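## Task

Move the mailing tube onto the top of the wrapped box stack beside arm1, the timer with the round black cap onto the top of the desk beside arm2, and the capped sample bottle onto the top of the lab bench beside arm3. Each must stay in its current upright orientation with its entire base supported by that top. Every other object must finish resting directly on the top of whatever furniture it sits on now. The attempt fails if any object is left resting, unheld, on a lower board beneath a top. A placement that holds only because a robot is still supporting it does not count. At the end, open the grippers and pull the arms away.

## Robot and tools

Robots and cameras. There are three identical i2rt Big YAM arms named arm1, arm2 and arm3. Each has six revolute joints, a two-finger gripper and a wrist camera (arm1_cam_wrist, arm2_cam_wrist, arm3_cam_wrist). Two fixed room cameras, room_a and room_b, view the scene from outside the robots. With joints 1 and 6 at zero and the hand level and pointing ahead, the wrist camera sits above the hand looking toward the fingertips. Reach is roughly 1.0 m from the joint 1 axis.

Frames. Everything shares one scene frame with its origin on the floor and +z upward. The hand point is halfway between the fingertips; the hand's z axis runs along the fingers and the fingers close along its y axis. Arm foot poses are not printed.

execute_actions. Argument "actions" is a list holding exactly one action, or nothing (an empty list just reports state and pictures). The action is an object keyed by robot name; under each name goes "joints", an object of absolute joint targets (not offsets) for that arm. Each arm gets its own set; include only the arms and joints you want to change. Keys and ranges: joint1_rad -2.879 to 2.879 (rotation about the foot, positive counter-clockwise seen from above, 0 points the way the foot faces); joint2_rad 0 to 3.141 (shoulder; 0 has the upper arm lying back roughly flat, increasing lifts it up then forward); joint3_rad 0 to 3.019 (elbow; 0 folded, increasing opens); joint4_rad -1.692 to 1.57 (hand pitch, positive tips fingers up); joint5_rad -1.57 to 1.57 (sideways swing, positive to the arm's right); joint6_rad -2.094 to 2.094 (roll, positive clockwise viewed from behind the hand). These are radians. gripper_m is the fingertip gap in metres, 0 to 0.093. Done tolerances are ±0.045, ±0.14, ±0.09, ±0.055, ±0.03, ±0.035 rad and ±0.003 m. Optional "cameras" picks image sources from arm1_cam_wrist, arm2_cam_wrist, arm3_cam_wrist, room_a, room_b or "all"; omitted or null means all, [] means none. An unknown key, camera name or out-of-range number rejects the whole call and nothing moves. Motions in one action start together but finish independently; joints run at different speeds, so the hand can sweep a wide arc. One action runs at most 15 s. Omitted joints may keep pushing toward earlier targets.

Results. Each call returns per-robot state including joint_positions, joint torques (drive output with per-arm offset, scale and noise, nonzero even in free air), and a "pictures" line listing cameras in image order. joint_status reports how each commanded motion ended: reached, "off_target" (stopped short, may still push), "contact_stop" or "time_out" (target dropped, holding where it stopped; a timed-out joint may keep a nearby target and keep pushing, named in on_its_own), "not_followed" (a safety check blocked the arm's joint targets; the gripper part still runs; the arm may retry those targets on later actions). A "joint command not followed" line with a "cause:" explains a block. on_its_own lists things not commanded in this call; "held at" gives the held target, not the actual position. To stop a joint straining, command its reported position. Very small target changes may produce no motion. A stop in one call cancels the remaining motion, wait and finished_scene calls in that reply.

wait: "seconds" from 0 to 10; commands nothing and returns the same kind of state and images.

zoom_image: "camera" (one of the five names) and "region" [x0, y0, x1, y1] in image pixels from the top-left corner, at most 504 by 504, on that camera's latest full image.

read_manual: optional "section", only "licences"; returns licence text, moves nothing.

finished_scene: "scene" is the integer number of the current scene (1 or 2). It is final; the result states success and gives the next task. Only call it once objects are placed, released and stable.

Cautions. The arms do not stop on contact and can push hard; prolonged pushing or holding a load heats motors. A MOTOR HOT line appears from 85 °C; at 100 °C an OVER-TEMPERATURE FAULT makes that arm and its gripper go limp and fall, and affected keys read "limit_stop_at_motor_heat" (resend targets afterwards). Joints carrying a load sag. Hard pressing between two arms fails the task; the self- and inter-arm check can react late and ignores fingers, gripper housings and wrist cameras. Contact through objects is not counted. Arms act independently and do not wait for one another. The simulation keeps running while you deliberate, holding the last command. Loose objects may occasionally get nudged. Never drop, knock or push items off the work area or onto the floor, avoid slams and slips, and leave nothing on a lower shelf board.

Each tool is called after "Emit:" in YAML: its name, and indented under it one key for each argument.

## Session

Emit:
execute_actions:
  actions: []

Scene clock: 0.00 s.
Joint torques (N m, as the arm reports them, + toward a larger angle): no reading
Motor temperatures (°C, as the motors report them): arm1=[25 26 27 27 27 25] | arm2=[27 26 26 25 24 27] | arm3=[27 26 25 25 28 25]
arm1.joint_positions: joint1_rad=+0.519 joint2_rad=+0.286 joint3_rad=+1.636 joint4_rad=-1.619 joint5_rad=+0.140 joint6_rad=-0.348 gripper_m=+0.095
arm1.joint_status: not commanded
arm1.hand: x=+0.3490 y=-0.0773 z=+1.5576 quat_wxyz=(-0.178, -0.620, -0.504, +0.574) (m; scene frame)
arm2.joint_positions: joint1_rad=+0.756 joint2_rad=+0.389 joint3_rad=+1.643 joint4_rad=-1.610 joint5_rad=-0.032 joint6_rad=-0.049 gripper_m=+0.095
arm2.joint_status: not commanded
arm2.hand: x=+0.0788 y=+1.2362 z=+1.4289 quat_wxyz=(-0.247, -0.727, -0.391, +0.508) (m; scene frame)
arm3.joint_positions: joint1_rad=+0.880 joint2_rad=+0.464 joint3_rad=+1.655 joint4_rad=-1.239 joint5_rad=+0.140 joint6_rad=-0.751 gripper_m=+0.095
arm3.joint_status: not commanded
arm3.hand: x=-0.3897 y=-1.1618 z=+1.6367 quat_wxyz=(-0.684, +0.426, -0.585, +0.089) (m; scene frame)
pictures: arm1_cam_wrist, arm2_cam_wrist, arm3_cam_wrist, room_a, room_b
Images, in order (width x height): arm1_cam_wrist 504x504, arm2_cam_wrist 504x504, arm3_cam_wrist 504x504, room_a 672x504, room_b 672x504.

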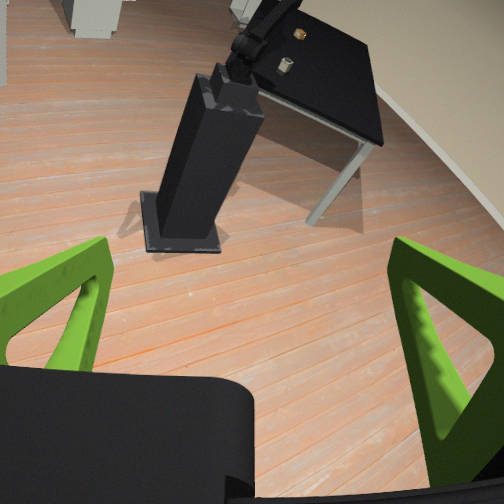

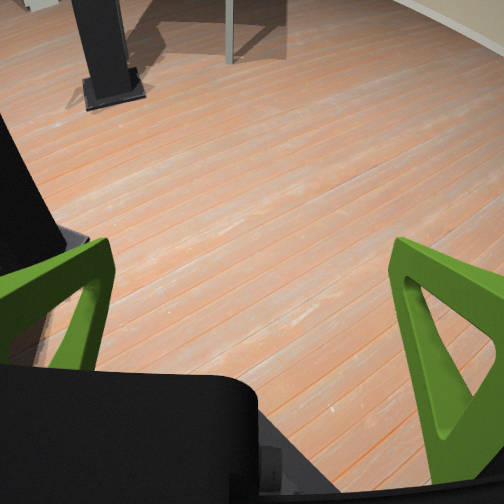

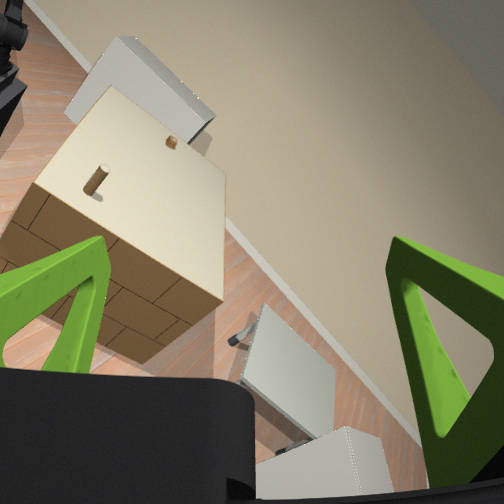

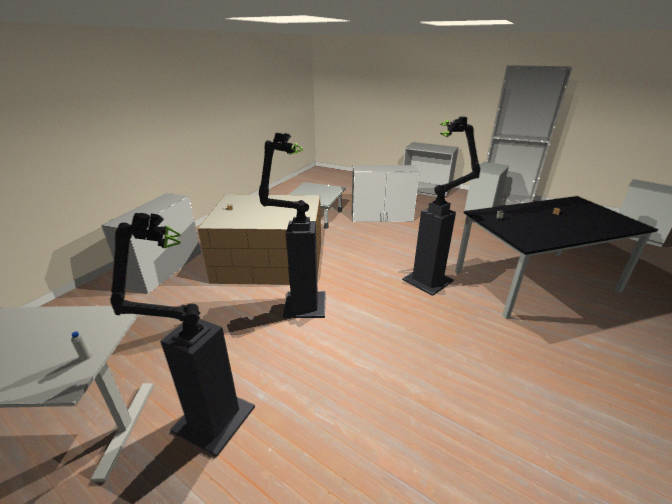

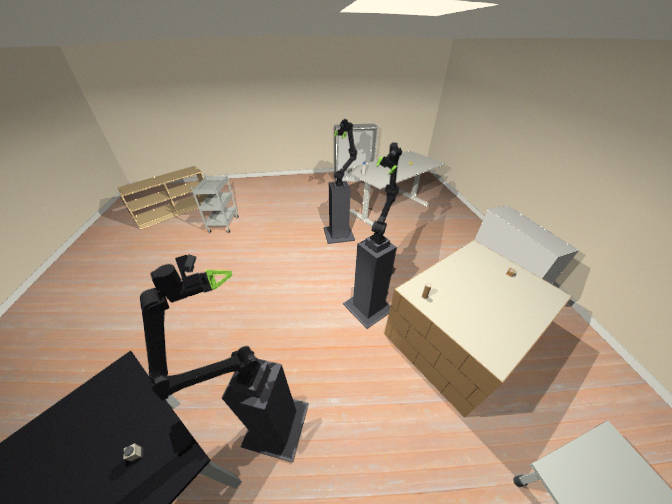

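Emit:
execute_actions:
  actions:
    - {"arm2":{"joints":{"joint1_rad":-2.2,"joint2_rad":0.9,"joint3_rad":1.5,"joint4_rad":-1.5,"joint5_rad":0,"joint6_rad":0}},"arm3":{"joints":{"joint1_rad":-2.1,"joint2_rad":0.9,"joint3_rad":1.5,"joint4_rad":-1.5,"joint5_rad":0,"joint6_rad":0}},"arm1":{"joints":{"joint1_rad":1.9,"joint2_rad":0.9,"joint3_rad":1.5,"joint4_rad":-1.5,"joint5_rad":0,"joint6_rad":0}}}

Scene clock: 19.93 s.
Joint torques (N m, as the arm reports them, + toward a larger angle): arm1=[ 2.39 -1.96 11.44  1.96 -0.08  0.15] | arm2=[-0.97 -1.82 13.45  1.95  0.    0.03] | arm3=[ 0.62 -4.1  10.7   0.56 -0.03  0.03]
Motor temperatures (°C, as the motors report them): arm1=[25 26 28 27 27 25] | arm2=[28 26 27 25 24 27] | arm3=[27 27 26 25 28 25]
arm1.joint_positions: joint1_rad=+1.892 joint2_rad=+0.897 joint3_rad=+1.482 joint4_rad=-1.513 joint5_rad=+0.000 joint6_rad=-0.014 gripper_m=+0.095
arm1.joint_status: all done
arm1.hand: x=+0.6145 y=-0.2725 z=+1.4309 quat_wxyz=(-0.302, -0.296, -0.901, +0.095) (m; scene frame)
arm2.joint_positions: joint1_rad=-2.194 joint2_rad=+0.908 joint3_rad=+1.478 joint4_rad=-1.507 joint5_rad=+0.000 joint6_rad=-0.009 gripper_m=+0.095
arm2.joint_status: all done
arm2.hand: x=+0.2432 y=+1.5544 z=+1.2992 quat_wxyz=(+0.272, -0.501, +0.804, +0.167) (m; scene frame)
arm3.joint_positions: joint1_rad=-2.096 joint2_rad=+0.909 joint3_rad=+1.465 joint4_rad=-1.484 joint5_rad=+0.001 joint6_rad=-0.007 gripper_m=+0.095
arm3.joint_status: all done
arm3.hand: x=-0.7022 y=-1.4285 z=+1.4092 quat_wxyz=(-0.123, -0.871, -0.375, +0.291) (m; scene frame)
pictures: arm1_cam_wrist, arm2_cam_wrist, arm3_cam_wrist, room_a, room_b
Images, in order (width x height): arm1_cam_wrist 504x504, arm2_cam_wrist 504x504, arm3_cam_wrist 504x504, room_a 672x504, room_b 672x504.

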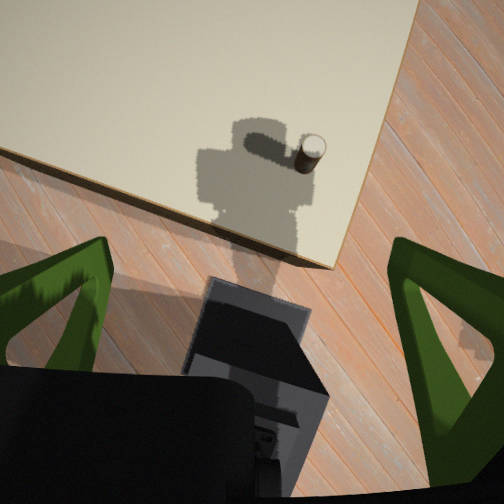

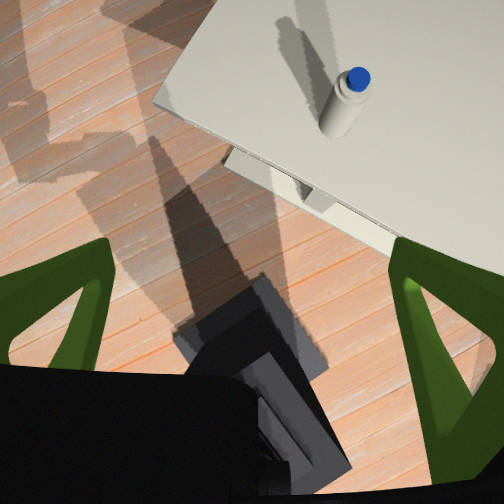

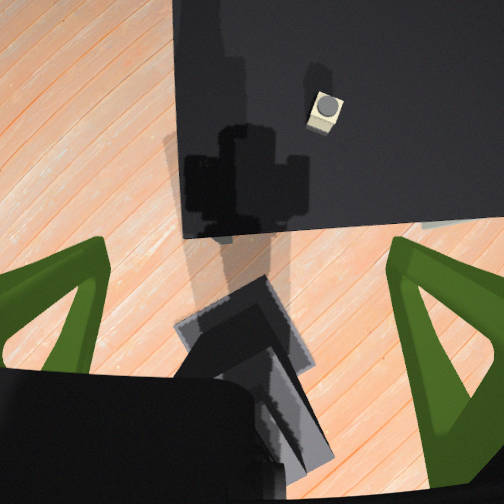

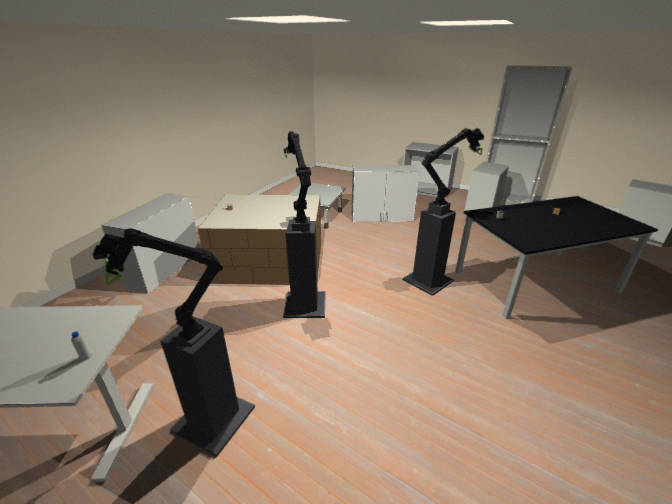

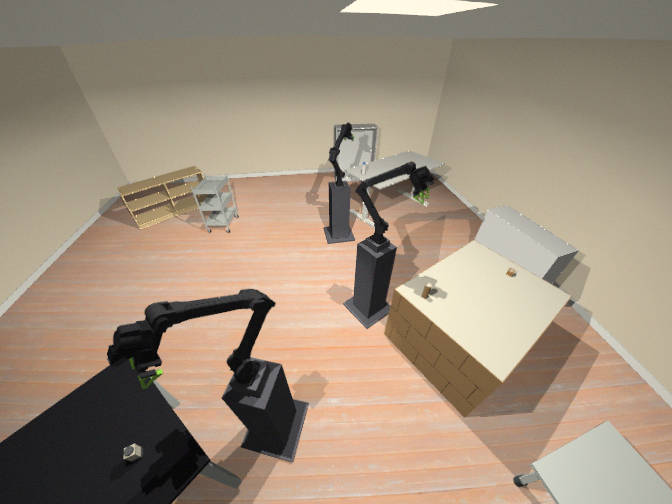

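Emit:
execute_actions:
  actions:
    - {"arm2":{"joints":{"joint1_rad":-2.48,"joint2_rad":1.52,"joint3_rad":1.5,"joint4_rad":-0.89}},"arm3":{"joints":{"joint1_rad":-2.36,"joint2_rad":1.52,"joint3_rad":1.5,"joint4_rad":-0.89}},"arm1":{"joints":{"joint1_rad":0.3,"joint2_rad":0.5,"joint3_rad":1.0,"joint4_rad":-0.5}}}
  cameras: ["arm2_cam_wrist","arm3_cam_wrist","room_a"]

Scene clock: 33.97 s.
Joint torques (N m, as the arm reports them, + toward a larger angle): arm1=[ 0.91  1.28 10.85  2.81 -0.07  0.14] | arm2=[ -0.4  -15.51  14.57   2.22   0.     0.03] | arm3=[  1.14 -18.8   10.87   1.67   0.01   0.04]
Motor temperatures (°C, as the motors report them): arm1=[25 26 29 27 27 25] | arm2=[28 26 30 25 24 27] | arm3=[27 27 29 25 28 25]
arm1.joint_positions: joint1_rad=+0.308 joint2_rad=+0.503 joint3_rad=+0.997 joint4_rad=-0.527 joint5_rad=+0.000 joint6_rad=-0.013 gripper_m=+0.095
arm1.joint_status: all done
arm1.hand: x=+0.1843 y=-0.3314 z=+1.4882 quat_wxyz=(-0.302, -0.648, -0.323, +0.620) (m; scene frame)
arm2.joint_positions: joint1_rad=-2.480 joint2_rad=+1.529 joint3_rad=+1.484 joint4_rad=-0.906 joint5_rad=+0.000 joint6_rad=-0.009 gripper_m=+0.095
arm2.joint_status: all done
arm2.hand: x=+0.5140 y=+1.7175 z=+1.1186 quat_wxyz=(+0.286, -0.381, +0.870, +0.125) (m; scene frame)
arm3.joint_positions: joint1_rad=-2.362 joint2_rad=+1.536 joint3_rad=+1.478 joint4_rad=-0.912 joint5_rad=+0.000 joint6_rad=-0.007 gripper_m=+0.095
arm3.joint_status: all done
arm3.hand: x=-0.9960 y=-1.5085 z=+1.2196 quat_wxyz=(-0.078, -0.920, -0.258, +0.286) (m; scene frame)
pictures: arm2_cam_wrist, arm3_cam_wrist, room_a
Images, in order (width x height): arm2_cam_wrist 504x504, arm3_cam_wrist 504x504, room_a 672x504.

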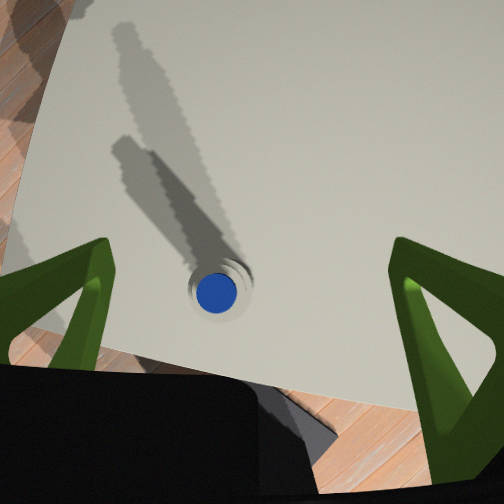

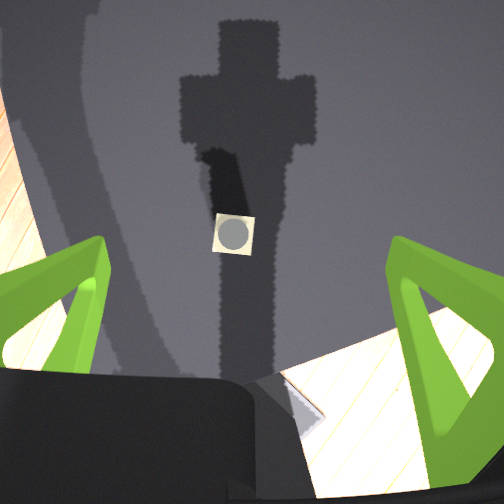

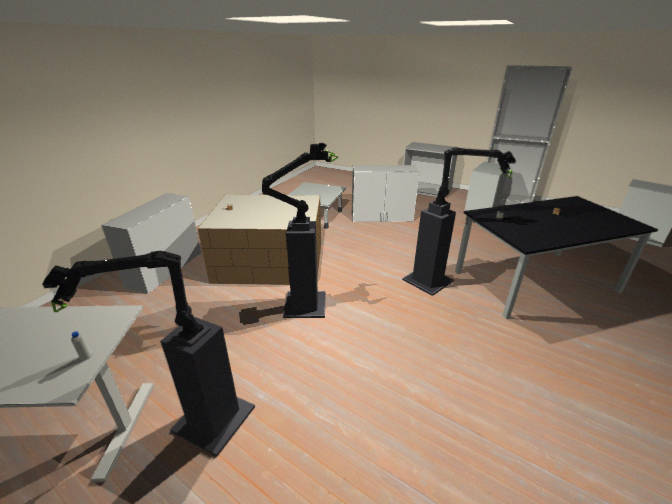

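Emit:
execute_actions:
  actions:
    - {"arm2":{"joints":{"joint1_rad":-2.433,"joint2_rad":1.79,"joint3_rad":1.72,"joint4_rad":-1.47,"joint6_rad":-1.57}},"arm3":{"joints":{"joint1_rad":-2.315,"joint2_rad":2.04,"joint3_rad":1.61,"joint4_rad":-1.1,"joint6_rad":-1.45}}}
  cameras: ["arm2_cam_wrist","arm3_cam_wrist","room_a","room_b"]

Emit:
zoom_image:
  camera: "room_a"
  region: [440,140,580,250]

Emit:
zoom_image:
  camera: "room_a"
  region: [0,240,200,400]

Scene clock: 60.10 s.
Joint torques (N m, as the arm reports them, + toward a larger angle): arm1=[ 0.89  1.29 10.85  2.8  -0.07  0.14] | arm2=[ -0.25 -18.47  15.06   0.31  -0.1   -0.15] | arm3=[  0.81 -26.1    9.79  -0.28  -0.07  -0.08]
Motor temperatures (°C, as the motors report them): arm1=[25 26 31 27 27 25] | arm2=[28 28 32 25 24 27] | arm3=[27 28 31 25 28 25]
arm1.joint_positions: joint1_rad=+0.308 joint2_rad=+0.503 joint3_rad=+0.997 joint4_rad=-0.527 joint5_rad=+0.000 joint6_rad=-0.013 gripper_m=+0.095
arm1.joint_status: not commanded
arm1.hand: x=+0.1843 y=-0.3314 z=+1.4882 quat_wxyz=(-0.302, -0.648, -0.323, +0.620) (m; scene frame)
arm2.joint_positions: joint1_rad=-2.435 joint2_rad=+1.794 joint3_rad=+1.688 joint4_rad=-1.459 joint5_rad=+0.000 joint6_rad=-1.559 gripper_m=+0.095
arm2.joint_status: all done
arm2.hand: x=+0.4650 y=+1.7026 z=+1.0223 quat_wxyz=(+0.011, -0.936, +0.351, -0.001) (m; scene frame)
arm3.joint_positions: joint1_rad=-2.313 joint2_rad=+2.061 joint3_rad=+1.580 joint4_rad=-1.090 joint5_rad=+0.000 joint6_rad=-1.441 gripper_m=+0.095
arm3.joint_status: all done
arm3.hand: x=-0.9818 y=-1.5345 z=+0.9435 quat_wxyz=(+0.000, -0.527, -0.850, +0.000) (m; scene frame)
pictures: arm2_cam_wrist, arm3_cam_wrist, room_a, room_b
Images, in order (width x height): arm2_cam_wrist 504x504, arm3_cam_wrist 504x504, room_a 672x504, room_b 672x504.

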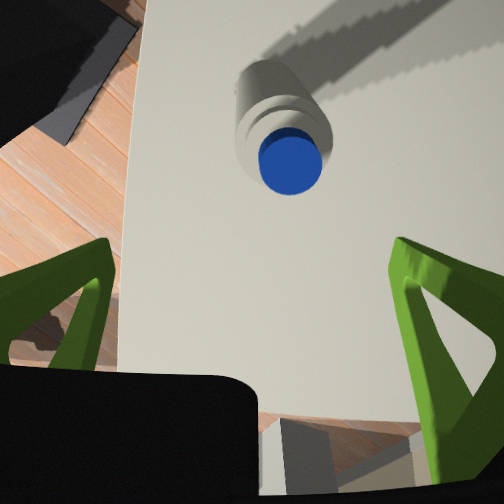

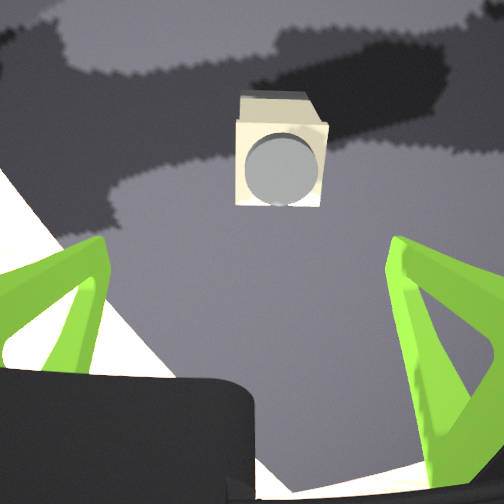

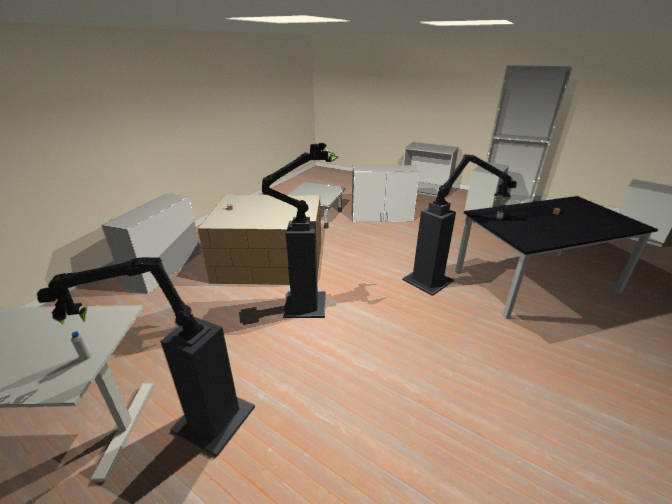

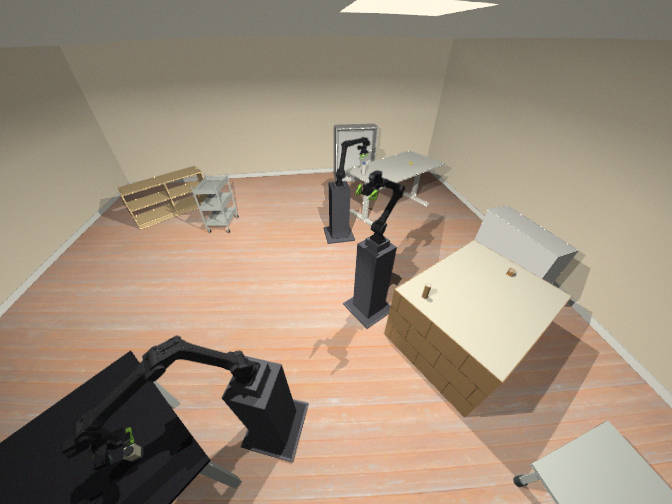

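Region (440, 140, 580, 250) of room_a's 672x504 image, scaled by 3.600, with more detail than that image has; it fills the top 396 rows of this view, and the rest is white.

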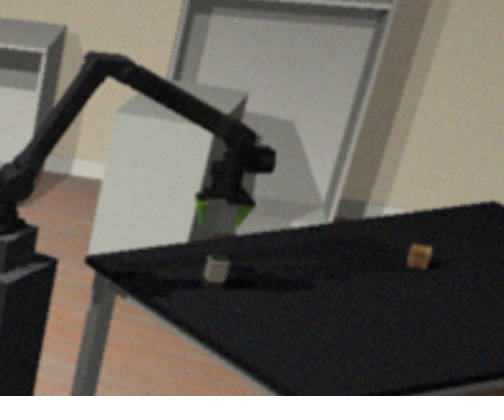

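Region (0, 240, 200, 400) of room_a's 672x504 image, scaled by 2.520, with more detail than that image has; it fills the top 403 rows of this view, and the rest is white.

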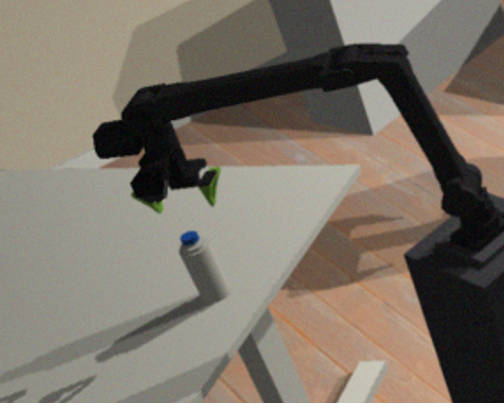

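Emit:
execute_actions:
  actions:
    - {"arm2":{"joints":{"joint1_rad":1.607,"joint2_rad":1.3,"joint3_rad":1.4,"joint4_rad":-1.6}},"arm3":{"joints":{"joint1_rad":-2.335,"joint2_rad":2.177,"joint3_rad":1.63,"joint4_rad":-0.955}}}
  cameras: ["arm3_cam_wrist","room_a"]

Scene clock: 70.90 s.
Joint torques (N m, as the arm reports them, + toward a larger angle): arm1=[ 0.95  1.29 10.86  2.79 -0.07  0.14] | arm2=[-0.37 -8.79 11.48  0.44 -0.09 -0.14] | arm3=[  0.68 -23.28   9.53   0.67  -0.07  -0.11]
Motor temperatures (°C, as the motors report them): arm1=[25 26 31 27 27 25] | arm2=[28 28 32 25 24 27] | arm3=[27 29 30 25 28 25]
arm1.joint_positions: joint1_rad=+0.308 joint2_rad=+0.503 joint3_rad=+0.997 joint4_rad=-0.527 joint5_rad=+0.000 joint6_rad=-0.013 gripper_m=+0.095
arm1.joint_status: not commanded
arm1.hand: x=+0.1843 y=-0.3314 z=+1.4882 quat_wxyz=(-0.302, -0.648, -0.323, +0.620) (m; scene frame)
arm2.joint_positions: joint1_rad=+1.607 joint2_rad=+1.294 joint3_rad=+1.403 joint4_rad=-1.589 joint5_rad=+0.000 joint6_rad=-1.560 gripper_m=+0.095
arm2.joint_status: all done
arm2.hand: x=+0.1791 y=+0.9020 z=+1.1205 quat_wxyz=(-0.009, +0.091, -0.995, +0.038) (m; scene frame)
arm3.joint_positions: joint1_rad=-2.331 joint2_rad=+2.160 joint3_rad=+1.601 joint4_rad=-0.971 joint5_rad=+0.000 joint6_rad=-1.442 gripper_m=+0.095
arm3.joint_status: all done
arm3.hand: x=-1.0077 y=-1.5384 z=+0.8928 quat_wxyz=(+0.008, -0.534, -0.845, +0.019) (m; scene frame)
pictures: arm3_cam_wrist, room_a
Images, in order (width x height): arm3_cam_wrist 504x504, room_a 672x504.

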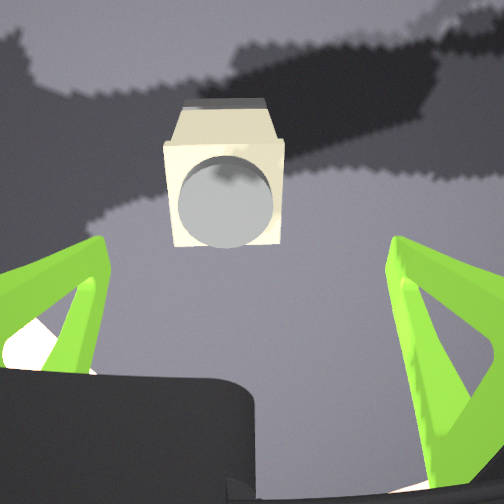

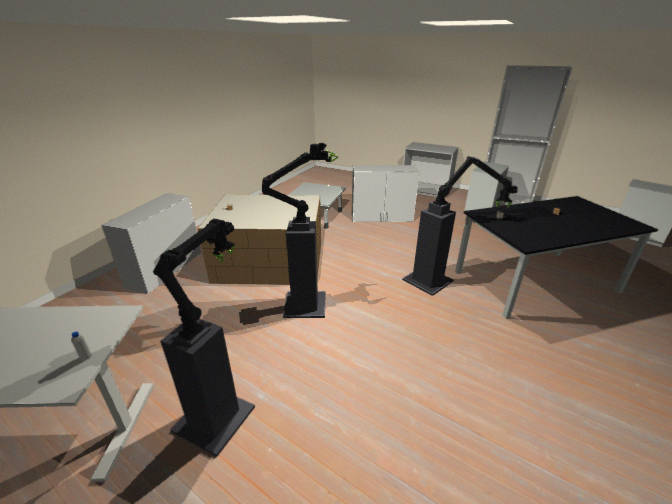

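Emit:
execute_actions:
  actions:
    - {"arm3":{"joints":{"joint1_rad":-2.342,"joint2_rad":2.27,"joint3_rad":1.585,"joint4_rad":-0.865}}}
  cameras: ["arm3_cam_wrist"]

Scene clock: 76.33 s.
Joint torques (N m, as the arm reports them, + toward a larger angle): arm1=[ 0.96  1.31 10.86  2.81 -0.07  0.14] | arm2=[-0.39 -8.82 11.5   0.43 -0.09 -0.14] | arm3=[  0.27 -23.14   7.41   0.52  -0.07  -0.11]
Motor temperatures (°C, as the motors report them): arm1=[25 26 31 27 27 25] | arm2=[28 28 32 25 24 27] | arm3=[27 30 30 25 28 25]
arm1.joint_positions: joint1_rad=+0.308 joint2_rad=+0.503 joint3_rad=+0.997 joint4_rad=-0.527 joint5_rad=+0.000 joint6_rad=-0.013 gripper_m=+0.095
arm1.joint_status: not commanded
arm1.hand: x=+0.1843 y=-0.3314 z=+1.4882 quat_wxyz=(-0.302, -0.648, -0.323, +0.620) (m; scene frame)
arm2.joint_positions: joint1_rad=+1.607 joint2_rad=+1.294 joint3_rad=+1.403 joint4_rad=-1.589 joint5_rad=+0.000 joint6_rad=-1.560 gripper_m=+0.095
arm2.joint_status: not commanded
arm2.hand: x=+0.1791 y=+0.9020 z=+1.1205 quat_wxyz=(-0.009, +0.091, -0.995, +0.038) (m; scene frame)
arm3.joint_positions: joint1_rad=-2.334 joint2_rad=+2.253 joint3_rad=+1.575 joint4_rad=-0.880 joint5_rad=+0.000 joint6_rad=-1.442 gripper_m=+0.095
arm3.joint_status: all done
arm3.hand: x=-1.0015 y=-1.5322 z=+0.8296 quat_wxyz=(+0.003, -0.536, -0.844, +0.006) (m; scene frame)
pictures: arm3_cam_wrist
Images, in order (width x height): arm3_cam_wrist 504x504.

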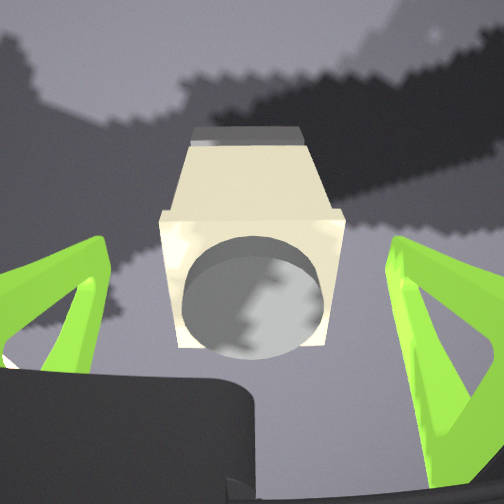

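Emit:
execute_actions:
  actions:
    - {"arm3":{"joints":{"gripper_m":0.03}}}
  cameras: ["arm3_cam_wrist"]

Emit:
execute_actions:
  actions:
    - {"arm3":{"joints":{"joint2_rad":1.9,"joint3_rad":1.6,"joint4_rad":-1.26}}}
  cameras: ["arm3_cam_wrist"]

Scene clock: 81.67 s.
Joint torques (N m, as the arm reports them, + toward a larger angle): arm1=[ 0.93  1.28 10.84  2.8  -0.07  0.14] | arm2=[-0.39 -8.85 11.5   0.44 -0.09 -0.14] | arm3=[  0.35 -23.63   7.59   0.52  -0.09  -0.11]
Motor temperatures (°C, as the motors report them): arm1=[25 26 31 27 27 25] | arm2=[28 27 31 25 24 27] | arm3=[27 30 30 25 28 25]
arm1.joint_positions: joint1_rad=+0.308 joint2_rad=+0.503 joint3_rad=+0.997 joint4_rad=-0.527 joint5_rad=+0.000 joint6_rad=-0.013 gripper_m=+0.095
arm1.joint_status: not commanded
arm1.hand: x=+0.1843 y=-0.3314 z=+1.4882 quat_wxyz=(-0.302, -0.648, -0.323, +0.620) (m; scene frame)
arm2.joint_positions: joint1_rad=+1.607 joint2_rad=+1.294 joint3_rad=+1.403 joint4_rad=-1.589 joint5_rad=+0.000 joint6_rad=-1.560 gripper_m=+0.095
arm2.joint_status: not commanded
arm2.hand: x=+0.1791 y=+0.9020 z=+1.1205 quat_wxyz=(-0.009, +0.091, -0.995, +0.038) (m; scene frame)
arm3.joint_positions: joint1_rad=-2.334 joint2_rad=+2.253 joint3_rad=+1.575 joint4_rad=-0.879 joint5_rad=+0.000 joint6_rad=-1.443 gripper_m=+0.048
arm3.joint_status: gripper_m off_target (ended at +0.048, target +0.030)
arm3.hand: x=-1.0016 y=-1.5323 z=+0.8296 quat_wxyz=(+0.003, -0.535, -0.845, +0.006) (m; scene frame)
pictures: arm3_cam_wrist
Images, in order (width x height): arm3_cam_wrist 504x504.

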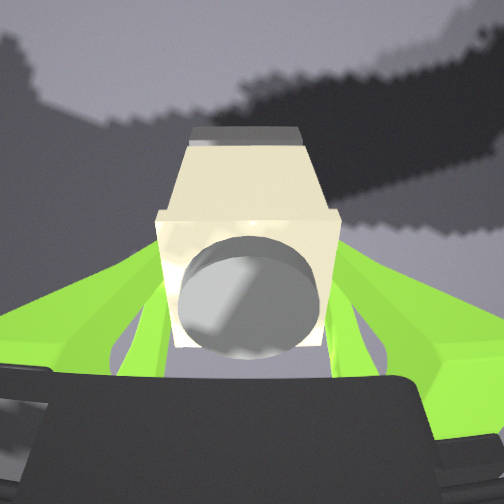

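Scene clock: 83.07 s.
Joint torques (N m, as the arm reports them, + toward a larger angle): arm1=[ 0.92  1.25 10.85  2.8  -0.07  0.14] | arm2=[-0.47 -8.88 11.49  0.43 -0.08 -0.14] | arm3=[  0.38 -19.6    9.36  -0.32  -0.08  -0.1 ]
Motor temperatures (°C, as the motors report them): arm1=[25 26 31 27 27 25] | arm2=[28 27 31 25 24 27] | arm3=[27 30 30 25 28 25]
arm1.joint_positions: joint1_rad=+0.308 joint2_rad=+0.503 joint3_rad=+0.997 joint4_rad=-0.527 joint5_rad=+0.000 joint6_rad=-0.013 gripper_m=+0.095
arm1.joint_status: not commanded
arm1.hand: x=+0.1843 y=-0.3314 z=+1.4882 quat_wxyz=(-0.302, -0.648, -0.323, +0.620) (m; scene frame)
arm2.joint_positions: joint1_rad=+1.607 joint2_rad=+1.294 joint3_rad=+1.403 joint4_rad=-1.589 joint5_rad=+0.000 joint6_rad=-1.560 gripper_m=+0.095
arm2.joint_status: not commanded
arm2.hand: x=+0.1791 y=+0.9020 z=+1.1205 quat_wxyz=(-0.009, +0.091, -0.995, +0.038) (m; scene frame)
arm3.joint_positions: joint1_rad=-2.334 joint2_rad=+1.880 joint3_rad=+1.585 joint4_rad=-1.246 joint5_rad=+0.000 joint6_rad=-1.443 gripper_m=+0.048
arm3.joint_status: all done
arm3.hand: x=-0.9684 y=-1.5110 z=+1.0474 quat_wxyz=(+0.006, -0.535, -0.845, +0.014) (m; scene frame)
pictures: arm3_cam_wrist
Images, in order (width x height): arm3_cam_wrist 504x504.

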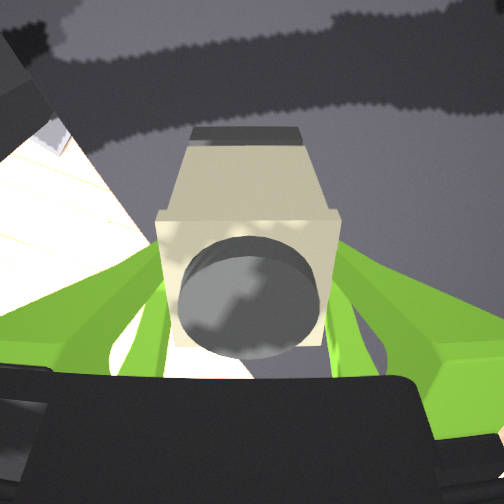

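Emit:
execute_actions:
  actions:
    - {"arm3":{"joints":{"joint1_rad":1.156,"joint2_rad":2.0,"joint3_rad":1.975,"joint4_rad":-1.54,"joint6_rad":-1.58}},"arm1":{"joints":{"joint2_rad":2.2,"joint3_rad":1.0,"joint4_rad":1.51,"joint6_rad":0.012}}}
  cameras: ["arm1_cam_wrist","arm3_cam_wrist","room_a"]

Emit:
zoom_image:
  camera: "room_a"
  region: [290,120,470,250]

Scene clock: 95.00 s.
Joint torques (N m, as the arm reports them, + toward a larger angle): arm1=[  0.99 -18.41   5.21   2.62  -0.07   0.15] | arm2=[-0.37 -8.84 11.5   0.43 -0.09 -0.13] | arm3=[ -0.18 -25.65   9.82  -0.42  -0.02  -0.14]
Motor temperatures (°C, as the motors report them): arm1=[25 26 31 27 27 25] | arm2=[28 27 31 25 24 27] | arm3=[27 30 30 25 28 25]
arm1.joint_positions: joint1_rad=+0.308 joint2_rad=+2.208 joint3_rad=+0.997 joint4_rad=+1.485 joint5_rad=+0.000 joint6_rad=-0.003 gripper_m=+0.095
arm1.joint_status: all done
arm1.hand: x=-0.0350 y=-0.6186 z=+1.0399 quat_wxyz=(-0.350, -0.548, -0.269, +0.711) (m; scene frame)
arm2.joint_positions: joint1_rad=+1.607 joint2_rad=+1.294 joint3_rad=+1.403 joint4_rad=-1.589 joint5_rad=+0.000 joint6_rad=-1.560 gripper_m=+0.095
arm2.joint_status: not commanded
arm2.hand: x=+0.1791 y=+0.9020 z=+1.1205 quat_wxyz=(-0.009, +0.091, -0.995, +0.038) (m; scene frame)
arm3.joint_positions: joint1_rad=+1.158 joint2_rad=+2.014 joint3_rad=+1.955 joint4_rad=-1.525 joint5_rad=-0.002 joint6_rad=-1.572 gripper_m=+0.048
arm3.joint_status: all done
arm3.hand: x=-0.1057 y=-0.7062 z=+1.1080 quat_wxyz=(+0.006, +0.948, -0.320, -0.003) (m; scene frame)
pictures: arm1_cam_wrist, arm3_cam_wrist, room_a
Images, in order (width x height): arm1_cam_wrist 504x504, arm3_cam_wrist 504x504, room_a 672x504.

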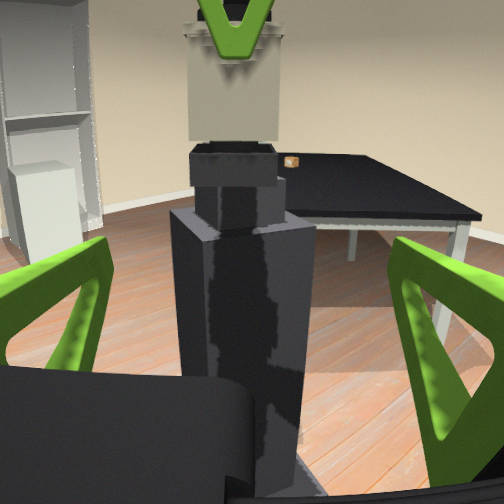

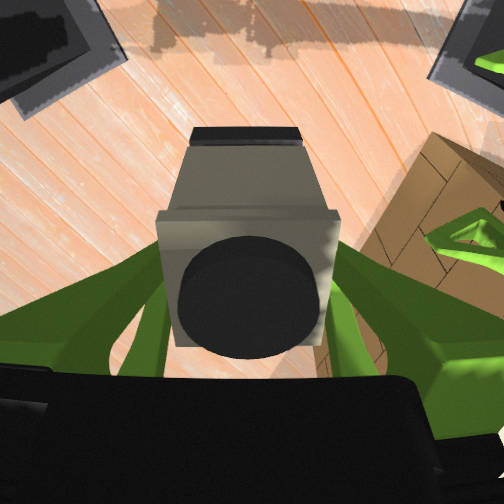

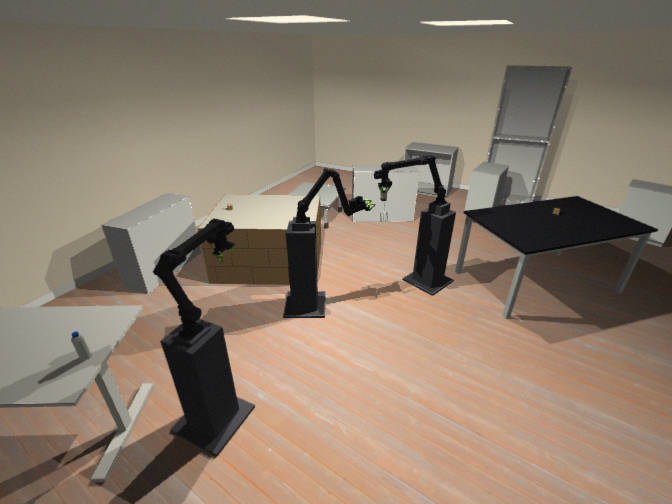

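Region (290, 120, 470, 250) of room_a's 672x504 image, scaled by 2.800, with more detail than that image has.

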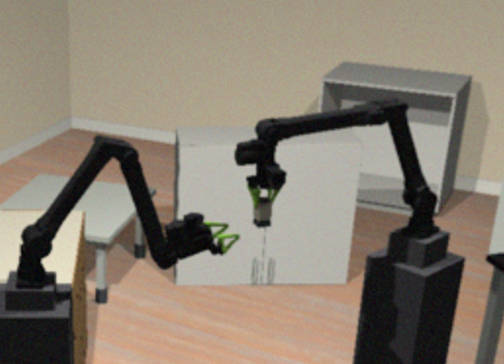

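Emit:
execute_actions:
  actions:
    - {"arm1":{"joints":{"joint1_rad":0.328,"joint2_rad":2.262,"joint3_rad":1.37,"joint4_rad":1.225}}}
  cameras: ["arm1_cam_wrist","arm3_cam_wrist","room_a"]

Emit:
zoom_image:
  camera: "room_a"
  region: [330,150,430,240]

Scene clock: 104.80 s.
Joint torques (N m, as the arm reports them, + toward a larger angle): arm1=[  2.56 -22.44  10.4    1.37  -0.07   0.15] | arm2=[-0.45 -8.82 11.51  0.43 -0.09 -0.13] | arm3=[  0.76 -25.93  10.01  -0.46  -0.02  -0.11]
Motor temperatures (°C, as the motors report them): arm1=[25 27 30 27 27 25] | arm2=[28 27 31 25 24 27] | arm3=[27 31 31 25 28 25]
arm1.joint_positions: joint1_rad=+0.318 joint2_rad=+2.277 joint3_rad=+1.340 joint4_rad=+1.236 joint5_rad=+0.000 joint6_rad=-0.003 gripper_m=+0.095
arm1.joint_status: all done
arm1.hand: x=-0.0951 y=-0.7083 z=+1.0736 quat_wxyz=(-0.356, -0.538, -0.267, +0.716) (m; scene frame)
arm2.joint_positions: joint1_rad=+1.607 joint2_rad=+1.294 joint3_rad=+1.403 joint4_rad=-1.589 joint5_rad=+0.000 joint6_rad=-1.560 gripper_m=+0.095
arm2.joint_status: not commanded
arm2.hand: x=+0.1791 y=+0.9020 z=+1.1205 quat_wxyz=(-0.009, +0.091, -0.995, +0.038) (m; scene frame)
arm3.joint_positions: joint1_rad=+1.158 joint2_rad=+2.014 joint3_rad=+1.955 joint4_rad=-1.525 joint5_rad=-0.002 joint6_rad=-1.572 gripper_m=+0.048
arm3.joint_status: not commanded
arm3.hand: x=-0.1057 y=-0.7062 z=+1.1080 quat_wxyz=(+0.006, +0.948, -0.320, -0.003) (m; scene frame)
pictures: arm1_cam_wrist, arm3_cam_wrist, room_a
Images, in order (width x height): arm1_cam_wrist 504x504, arm3_cam_wrist 504x504, room_a 672x504.

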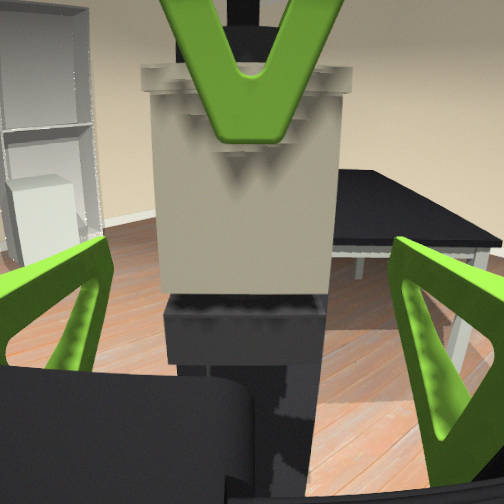

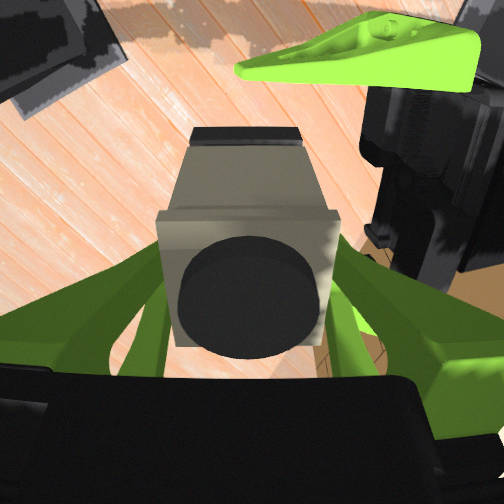

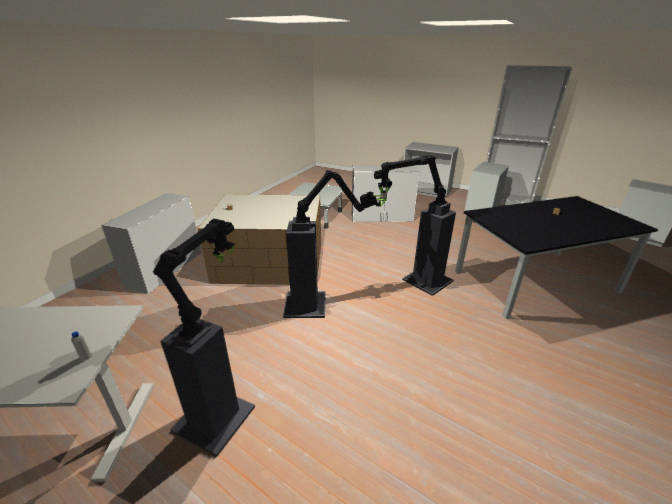

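Region (330, 150, 430, 240) of room_a's 672x504 image, scaled by 5.040, with more detail than that image has; it fills the top 454 rows of this view, and the rest is white.

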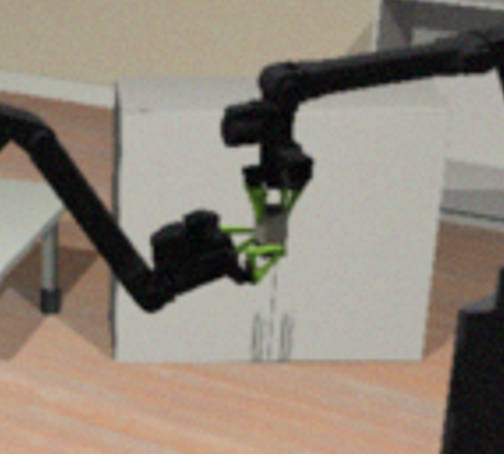

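Emit:
execute_actions:
  actions:
    - {"arm1":{"joints":{"joint3_rad":1.4,"joint4_rad":1.2}}}
  cameras: []

Emit:
execute_actions:
  actions:
    - {"arm1":{"joints":{"gripper_m":0.03}}}
  cameras: ["arm1_cam_wrist","arm3_cam_wrist"]

Scene clock: 109.17 s.
Joint torques (N m, as the arm reports them, + toward a larger angle): arm1=[  2.61 -22.89  11.89   1.36  -0.07   0.16] | arm2=[-0.38 -8.85 11.5   0.42 -0.09 -0.14] | arm3=[  0.85 -25.53   9.96  -0.43  -0.03  -0.11]
Motor temperatures (°C, as the motors report them): arm1=[25 28 31 27 27 25] | arm2=[28 27 31 25 24 27] | arm3=[27 31 31 25 28 25]
arm1.joint_positions: joint1_rad=+0.318 joint2_rad=+2.277 joint3_rad=+1.357 joint4_rad=+1.212 joint5_rad=+0.000 joint6_rad=-0.003 gripper_m=+0.095
arm1.joint_status: all done
arm1.hand: x=-0.0986 y=-0.7129 z=+1.0758 quat_wxyz=(-0.356, -0.540, -0.269, +0.714) (m; scene frame)
arm2.joint_positions: joint1_rad=+1.607 joint2_rad=+1.294 joint3_rad=+1.403 joint4_rad=-1.589 joint5_rad=+0.000 joint6_rad=-1.560 gripper_m=+0.095
arm2.joint_status: not commanded
arm2.hand: x=+0.1791 y=+0.9020 z=+1.1205 quat_wxyz=(-0.009, +0.091, -0.995, +0.038) (m; scene frame)
arm3.joint_positions: joint1_rad=+1.158 joint2_rad=+2.014 joint3_rad=+1.955 joint4_rad=-1.525 joint5_rad=-0.002 joint6_rad=-1.572 gripper_m=+0.048
arm3.joint_status: not commanded
arm3.hand: x=-0.1057 y=-0.7062 z=+1.1080 quat_wxyz=(+0.006, +0.948, -0.320, -0.003) (m; scene frame)
pictures: none
No camera images: the call's "cameras" was empty. Leave "cameras" out to get every camera's image.

Scene clock: 109.80 s.
Joint torques (N m, as the arm reports them, + toward a larger angle): arm1=[  2.46 -22.65  11.85   1.38   0.01   0.1 ] | arm2=[-0.5  -8.83 11.49  0.43 -0.09 -0.14] | arm3=[  1.35 -25.95   9.96  -0.39   0.02  -0.13]
Motor temperatures (°C, as the motors report them): arm1=[25 28 31 27 27 25] | arm2=[28 27 31 25 24 27] | arm3=[27 31 31 25 28 25]
arm1.joint_positions: joint1_rad=+0.319 joint2_rad=+2.277 joint3_rad=+1.357 joint4_rad=+1.211 joint5_rad=-0.002 joint6_rad=+0.003 gripper_m=+0.045
arm1.joint_status: gripper_m off_target (ended at +0.045, target +0.030)
arm1.hand: x=-0.0976 y=-0.7138 z=+1.0756 quat_wxyz=(-0.358, -0.541, -0.269, +0.712) (m; scene frame)
arm2.joint_positions: joint1_rad=+1.607 joint2_rad=+1.294 joint3_rad=+1.403 joint4_rad=-1.589 joint5_rad=+0.000 joint6_rad=-1.560 gripper_m=+0.095
arm2.joint_status: not commanded
arm2.hand: x=+0.1791 y=+0.9020 z=+1.1205 quat_wxyz=(-0.009, +0.091, -0.995, +0.038) (m; scene frame)
arm3.joint_positions: joint1_rad=+1.158 joint2_rad=+2.014 joint3_rad=+1.955 joint4_rad=-1.525 joint5_rad=-0.003 joint6_rad=-1.572 gripper_m=+0.048
arm3.joint_status: not commanded
arm3.hand: x=-0.1059 y=-0.7061 z=+1.1080 quat_wxyz=(+0.006, +0.947, -0.320, -0.004) (m; scene frame)
pictures: arm1_cam_wrist, arm3_cam_wrist
Images, in order (width x height): arm1_cam_wrist 504x504, arm3_cam_wrist 504x504.

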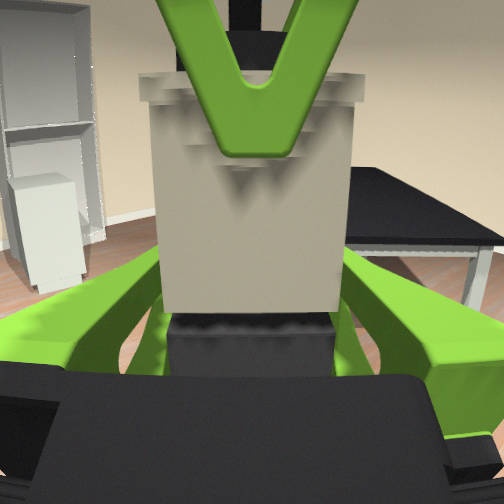

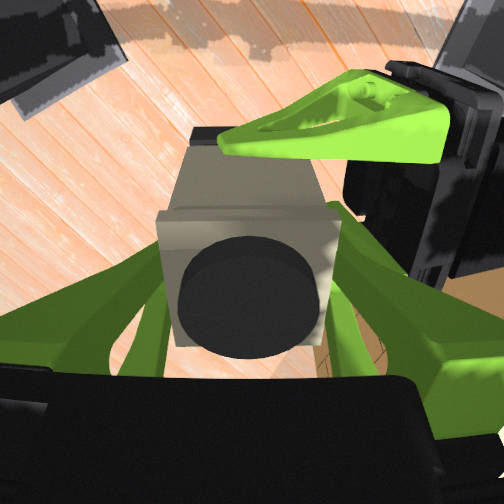

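Emit:
execute_actions:
  actions:
    - {"arm3":{"joints":{"gripper_m":0.085}}}
  cameras: []

Emit:
execute_actions:
  actions:
    - {"arm3":{"joints":{"joint2_rad":1.75}},"arm2":{"joints":{"joint2_rad":1.9,"joint3_rad":2.085,"joint4_rad":-1.68,"joint6_rad":-1.58,"gripper_m":0.088}}}
  cameras: ["room_a"]

Emit:
execute_actions:
  actions:
    - {"arm1":{"joints":{"joint1_rad":-1.99,"joint2_rad":2.55,"joint3_rad":1.51,"joint4_rad":1.4}},"arm3":{"joints":{"joint2_rad":1.5}}}
  cameras: ["arm1_cam_wrist","arm2_cam_wrist","room_a"]

Scene clock: 122.23 s.
Joint torques (N m, as the arm reports them, + toward a larger angle): arm1=[  2.47 -22.77  11.87   1.58   0.01   0.1 ] | arm2=[-0.42 -8.8  11.5   0.43 -0.09 -0.14] | arm3=[  0.78 -26.28   9.79  -0.43   0.    -0.12]
Motor temperatures (°C, as the motors report them): arm1=[25 29 32 27 27 25] | arm2=[27 27 31 25 24 27] | arm3=[27 31 31 25 28 25]
arm1.joint_positions: joint1_rad=+0.319 joint2_rad=+2.277 joint3_rad=+1.357 joint4_rad=+1.206 joint5_rad=-0.002 joint6_rad=+0.003 gripper_m=+0.045
arm1.joint_status: not commanded
arm1.hand: x=-0.0978 y=-0.7140 z=+1.0743 quat_wxyz=(-0.358, -0.542, -0.269, +0.711) (m; scene frame)
arm2.joint_positions: joint1_rad=+1.607 joint2_rad=+1.294 joint3_rad=+1.403 joint4_rad=-1.589 joint5_rad=+0.000 joint6_rad=-1.560 gripper_m=+0.095
arm2.joint_status: not commanded
arm2.hand: x=+0.1791 y=+0.9020 z=+1.1205 quat_wxyz=(-0.009, +0.091, -0.995, +0.038) (m; scene frame)
arm3.joint_positions: joint1_rad=+1.158 joint2_rad=+2.014 joint3_rad=+1.955 joint4_rad=-1.525 joint5_rad=-0.003 joint6_rad=-1.572 gripper_m=+0.085
arm3.joint_status: all done
arm3.hand: x=-0.1058 y=-0.7061 z=+1.1080 quat_wxyz=(+0.006, +0.948, -0.320, -0.003) (m; scene frame)
pictures: none
No camera images: the call's "cameras" was empty. Leave "cameras" out to get every camera's image.

Scene clock: 123.63 s.
Joint torques (N m, as the arm reports them, + toward a larger angle): arm1=[  2.52 -22.67  11.85   1.56   0.01   0.1 ] | arm2=[ -0.29 -20.53  15.2    0.52  -0.09  -0.14] | arm3=[  0.77 -17.72   9.76   0.03  -0.01  -0.09]
Motor temperatures (°C, as the motors report them): arm1=[25 29 32 27 27 25] | arm2=[27 27 31 25 24 27] | arm3=[27 31 31 25 28 25]
arm1.joint_positions: joint1_rad=+0.319 joint2_rad=+2.277 joint3_rad=+1.357 joint4_rad=+1.206 joint5_rad=-0.002 joint6_rad=+0.003 gripper_m=+0.045
arm1.joint_status: not commanded
arm1.hand: x=-0.0978 y=-0.7140 z=+1.0743 quat_wxyz=(-0.358, -0.542, -0.269, +0.711) (m; scene frame)
arm2.joint_positions: joint1_rad=+1.607 joint2_rad=+1.899 joint3_rad=+2.051 joint4_rad=-1.674 joint5_rad=+0.000 joint6_rad=-1.570 gripper_m=+0.088
arm2.joint_status: all done
arm2.hand: x=+0.2201 y=+0.6946 z=+1.0871 quat_wxyz=(-0.006, +0.096, -0.995, +0.017) (m; scene frame)
arm3.joint_positions: joint1_rad=+1.158 joint2_rad=+1.725 joint3_rad=+1.961 joint4_rad=-1.526 joint5_rad=-0.002 joint6_rad=-1.572 gripper_m=+0.085
arm3.joint_status: all done
arm3.hand: x=-0.1282 y=-0.7355 z=+1.2806 quat_wxyz=(-0.133, +0.938, -0.316, +0.044) (m; scene frame)
pictures: room_a
Images, in order (width x height): room_a 672x504.

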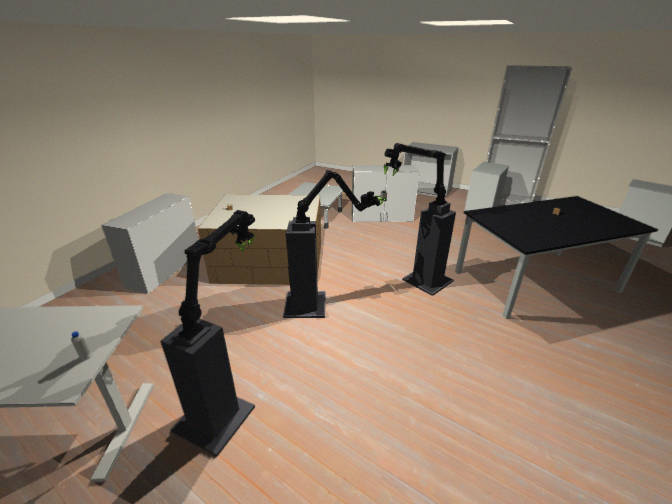

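Scene clock: 126.07 s.
Joint torques (N m, as the arm reports them, + toward a larger angle): arm1=[  1.98 -24.72   7.52   2.85  -0.14   0.1 ] | arm2=[ -0.32 -20.34  15.23   0.54  -0.09  -0.14] | arm3=[  0.71 -11.66   9.54   0.41   0.    -0.06]
Motor temperatures (°C, as the motors report them): arm1=[26 29 32 27 27 25] | arm2=[27 27 32 25 24 27] | arm3=[27 31 31 25 28 25]
arm1.joint_positions: joint1_rad=-1.998 joint2_rad=+2.576 joint3_rad=+1.498 joint4_rad=+1.366 joint5_rad=+0.003 joint6_rad=+0.003 gripper_m=+0.045
arm1.joint_status: all done
arm1.hand: x=+0.2354 y=+0.6979 z=+0.9641 quat_wxyz=(+0.518, -0.459, +0.378, +0.615) (m; scene frame)
arm2.joint_positions: joint1_rad=+1.607 joint2_rad=+1.899 joint3_rad=+2.051 joint4_rad=-1.674 joint5_rad=+0.000 joint6_rad=-1.570 gripper_m=+0.088
arm2.joint_status: not commanded
arm2.hand: x=+0.2201 y=+0.6946 z=+1.0871 quat_wxyz=(-0.006, +0.096, -0.995, +0.017) (m; scene frame)
arm3.joint_positions: joint1_rad=+1.158 joint2_rad=+1.481 joint3_rad=+1.960 joint4_rad=-1.526 joint5_rad=-0.002 joint6_rad=-1.572 gripper_m=+0.085
arm3.joint_status: all done
arm3.hand: x=-0.1700 y=-0.7904 z=+1.4099 quat_wxyz=(-0.245, +0.915, -0.308, +0.082) (m; scene frame)
pictures: arm1_cam_wrist, arm2_cam_wrist, room_a
Images, in order (width x height): arm1_cam_wrist 504x504, arm2_cam_wrist 504x504, room_a 672x504.

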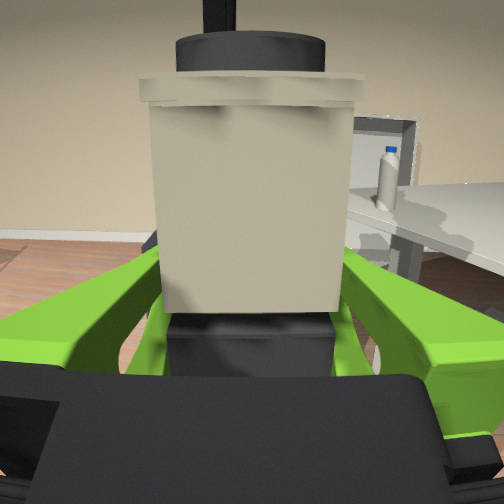

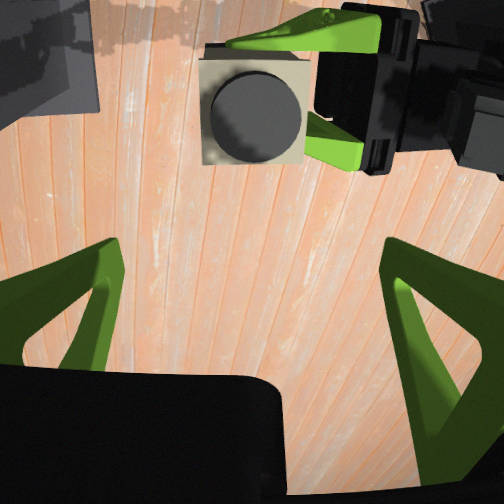

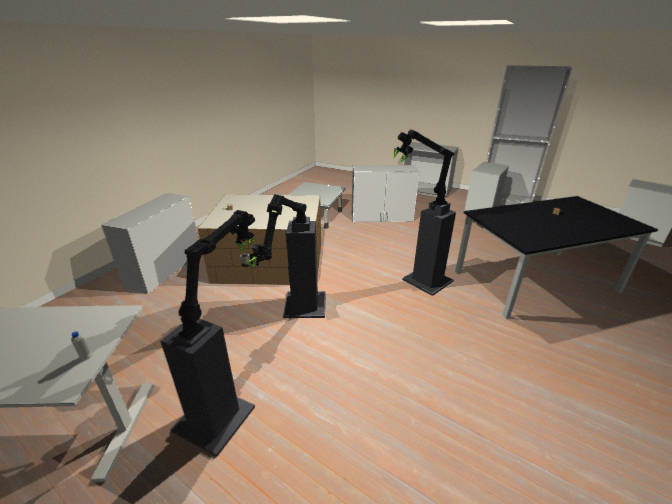

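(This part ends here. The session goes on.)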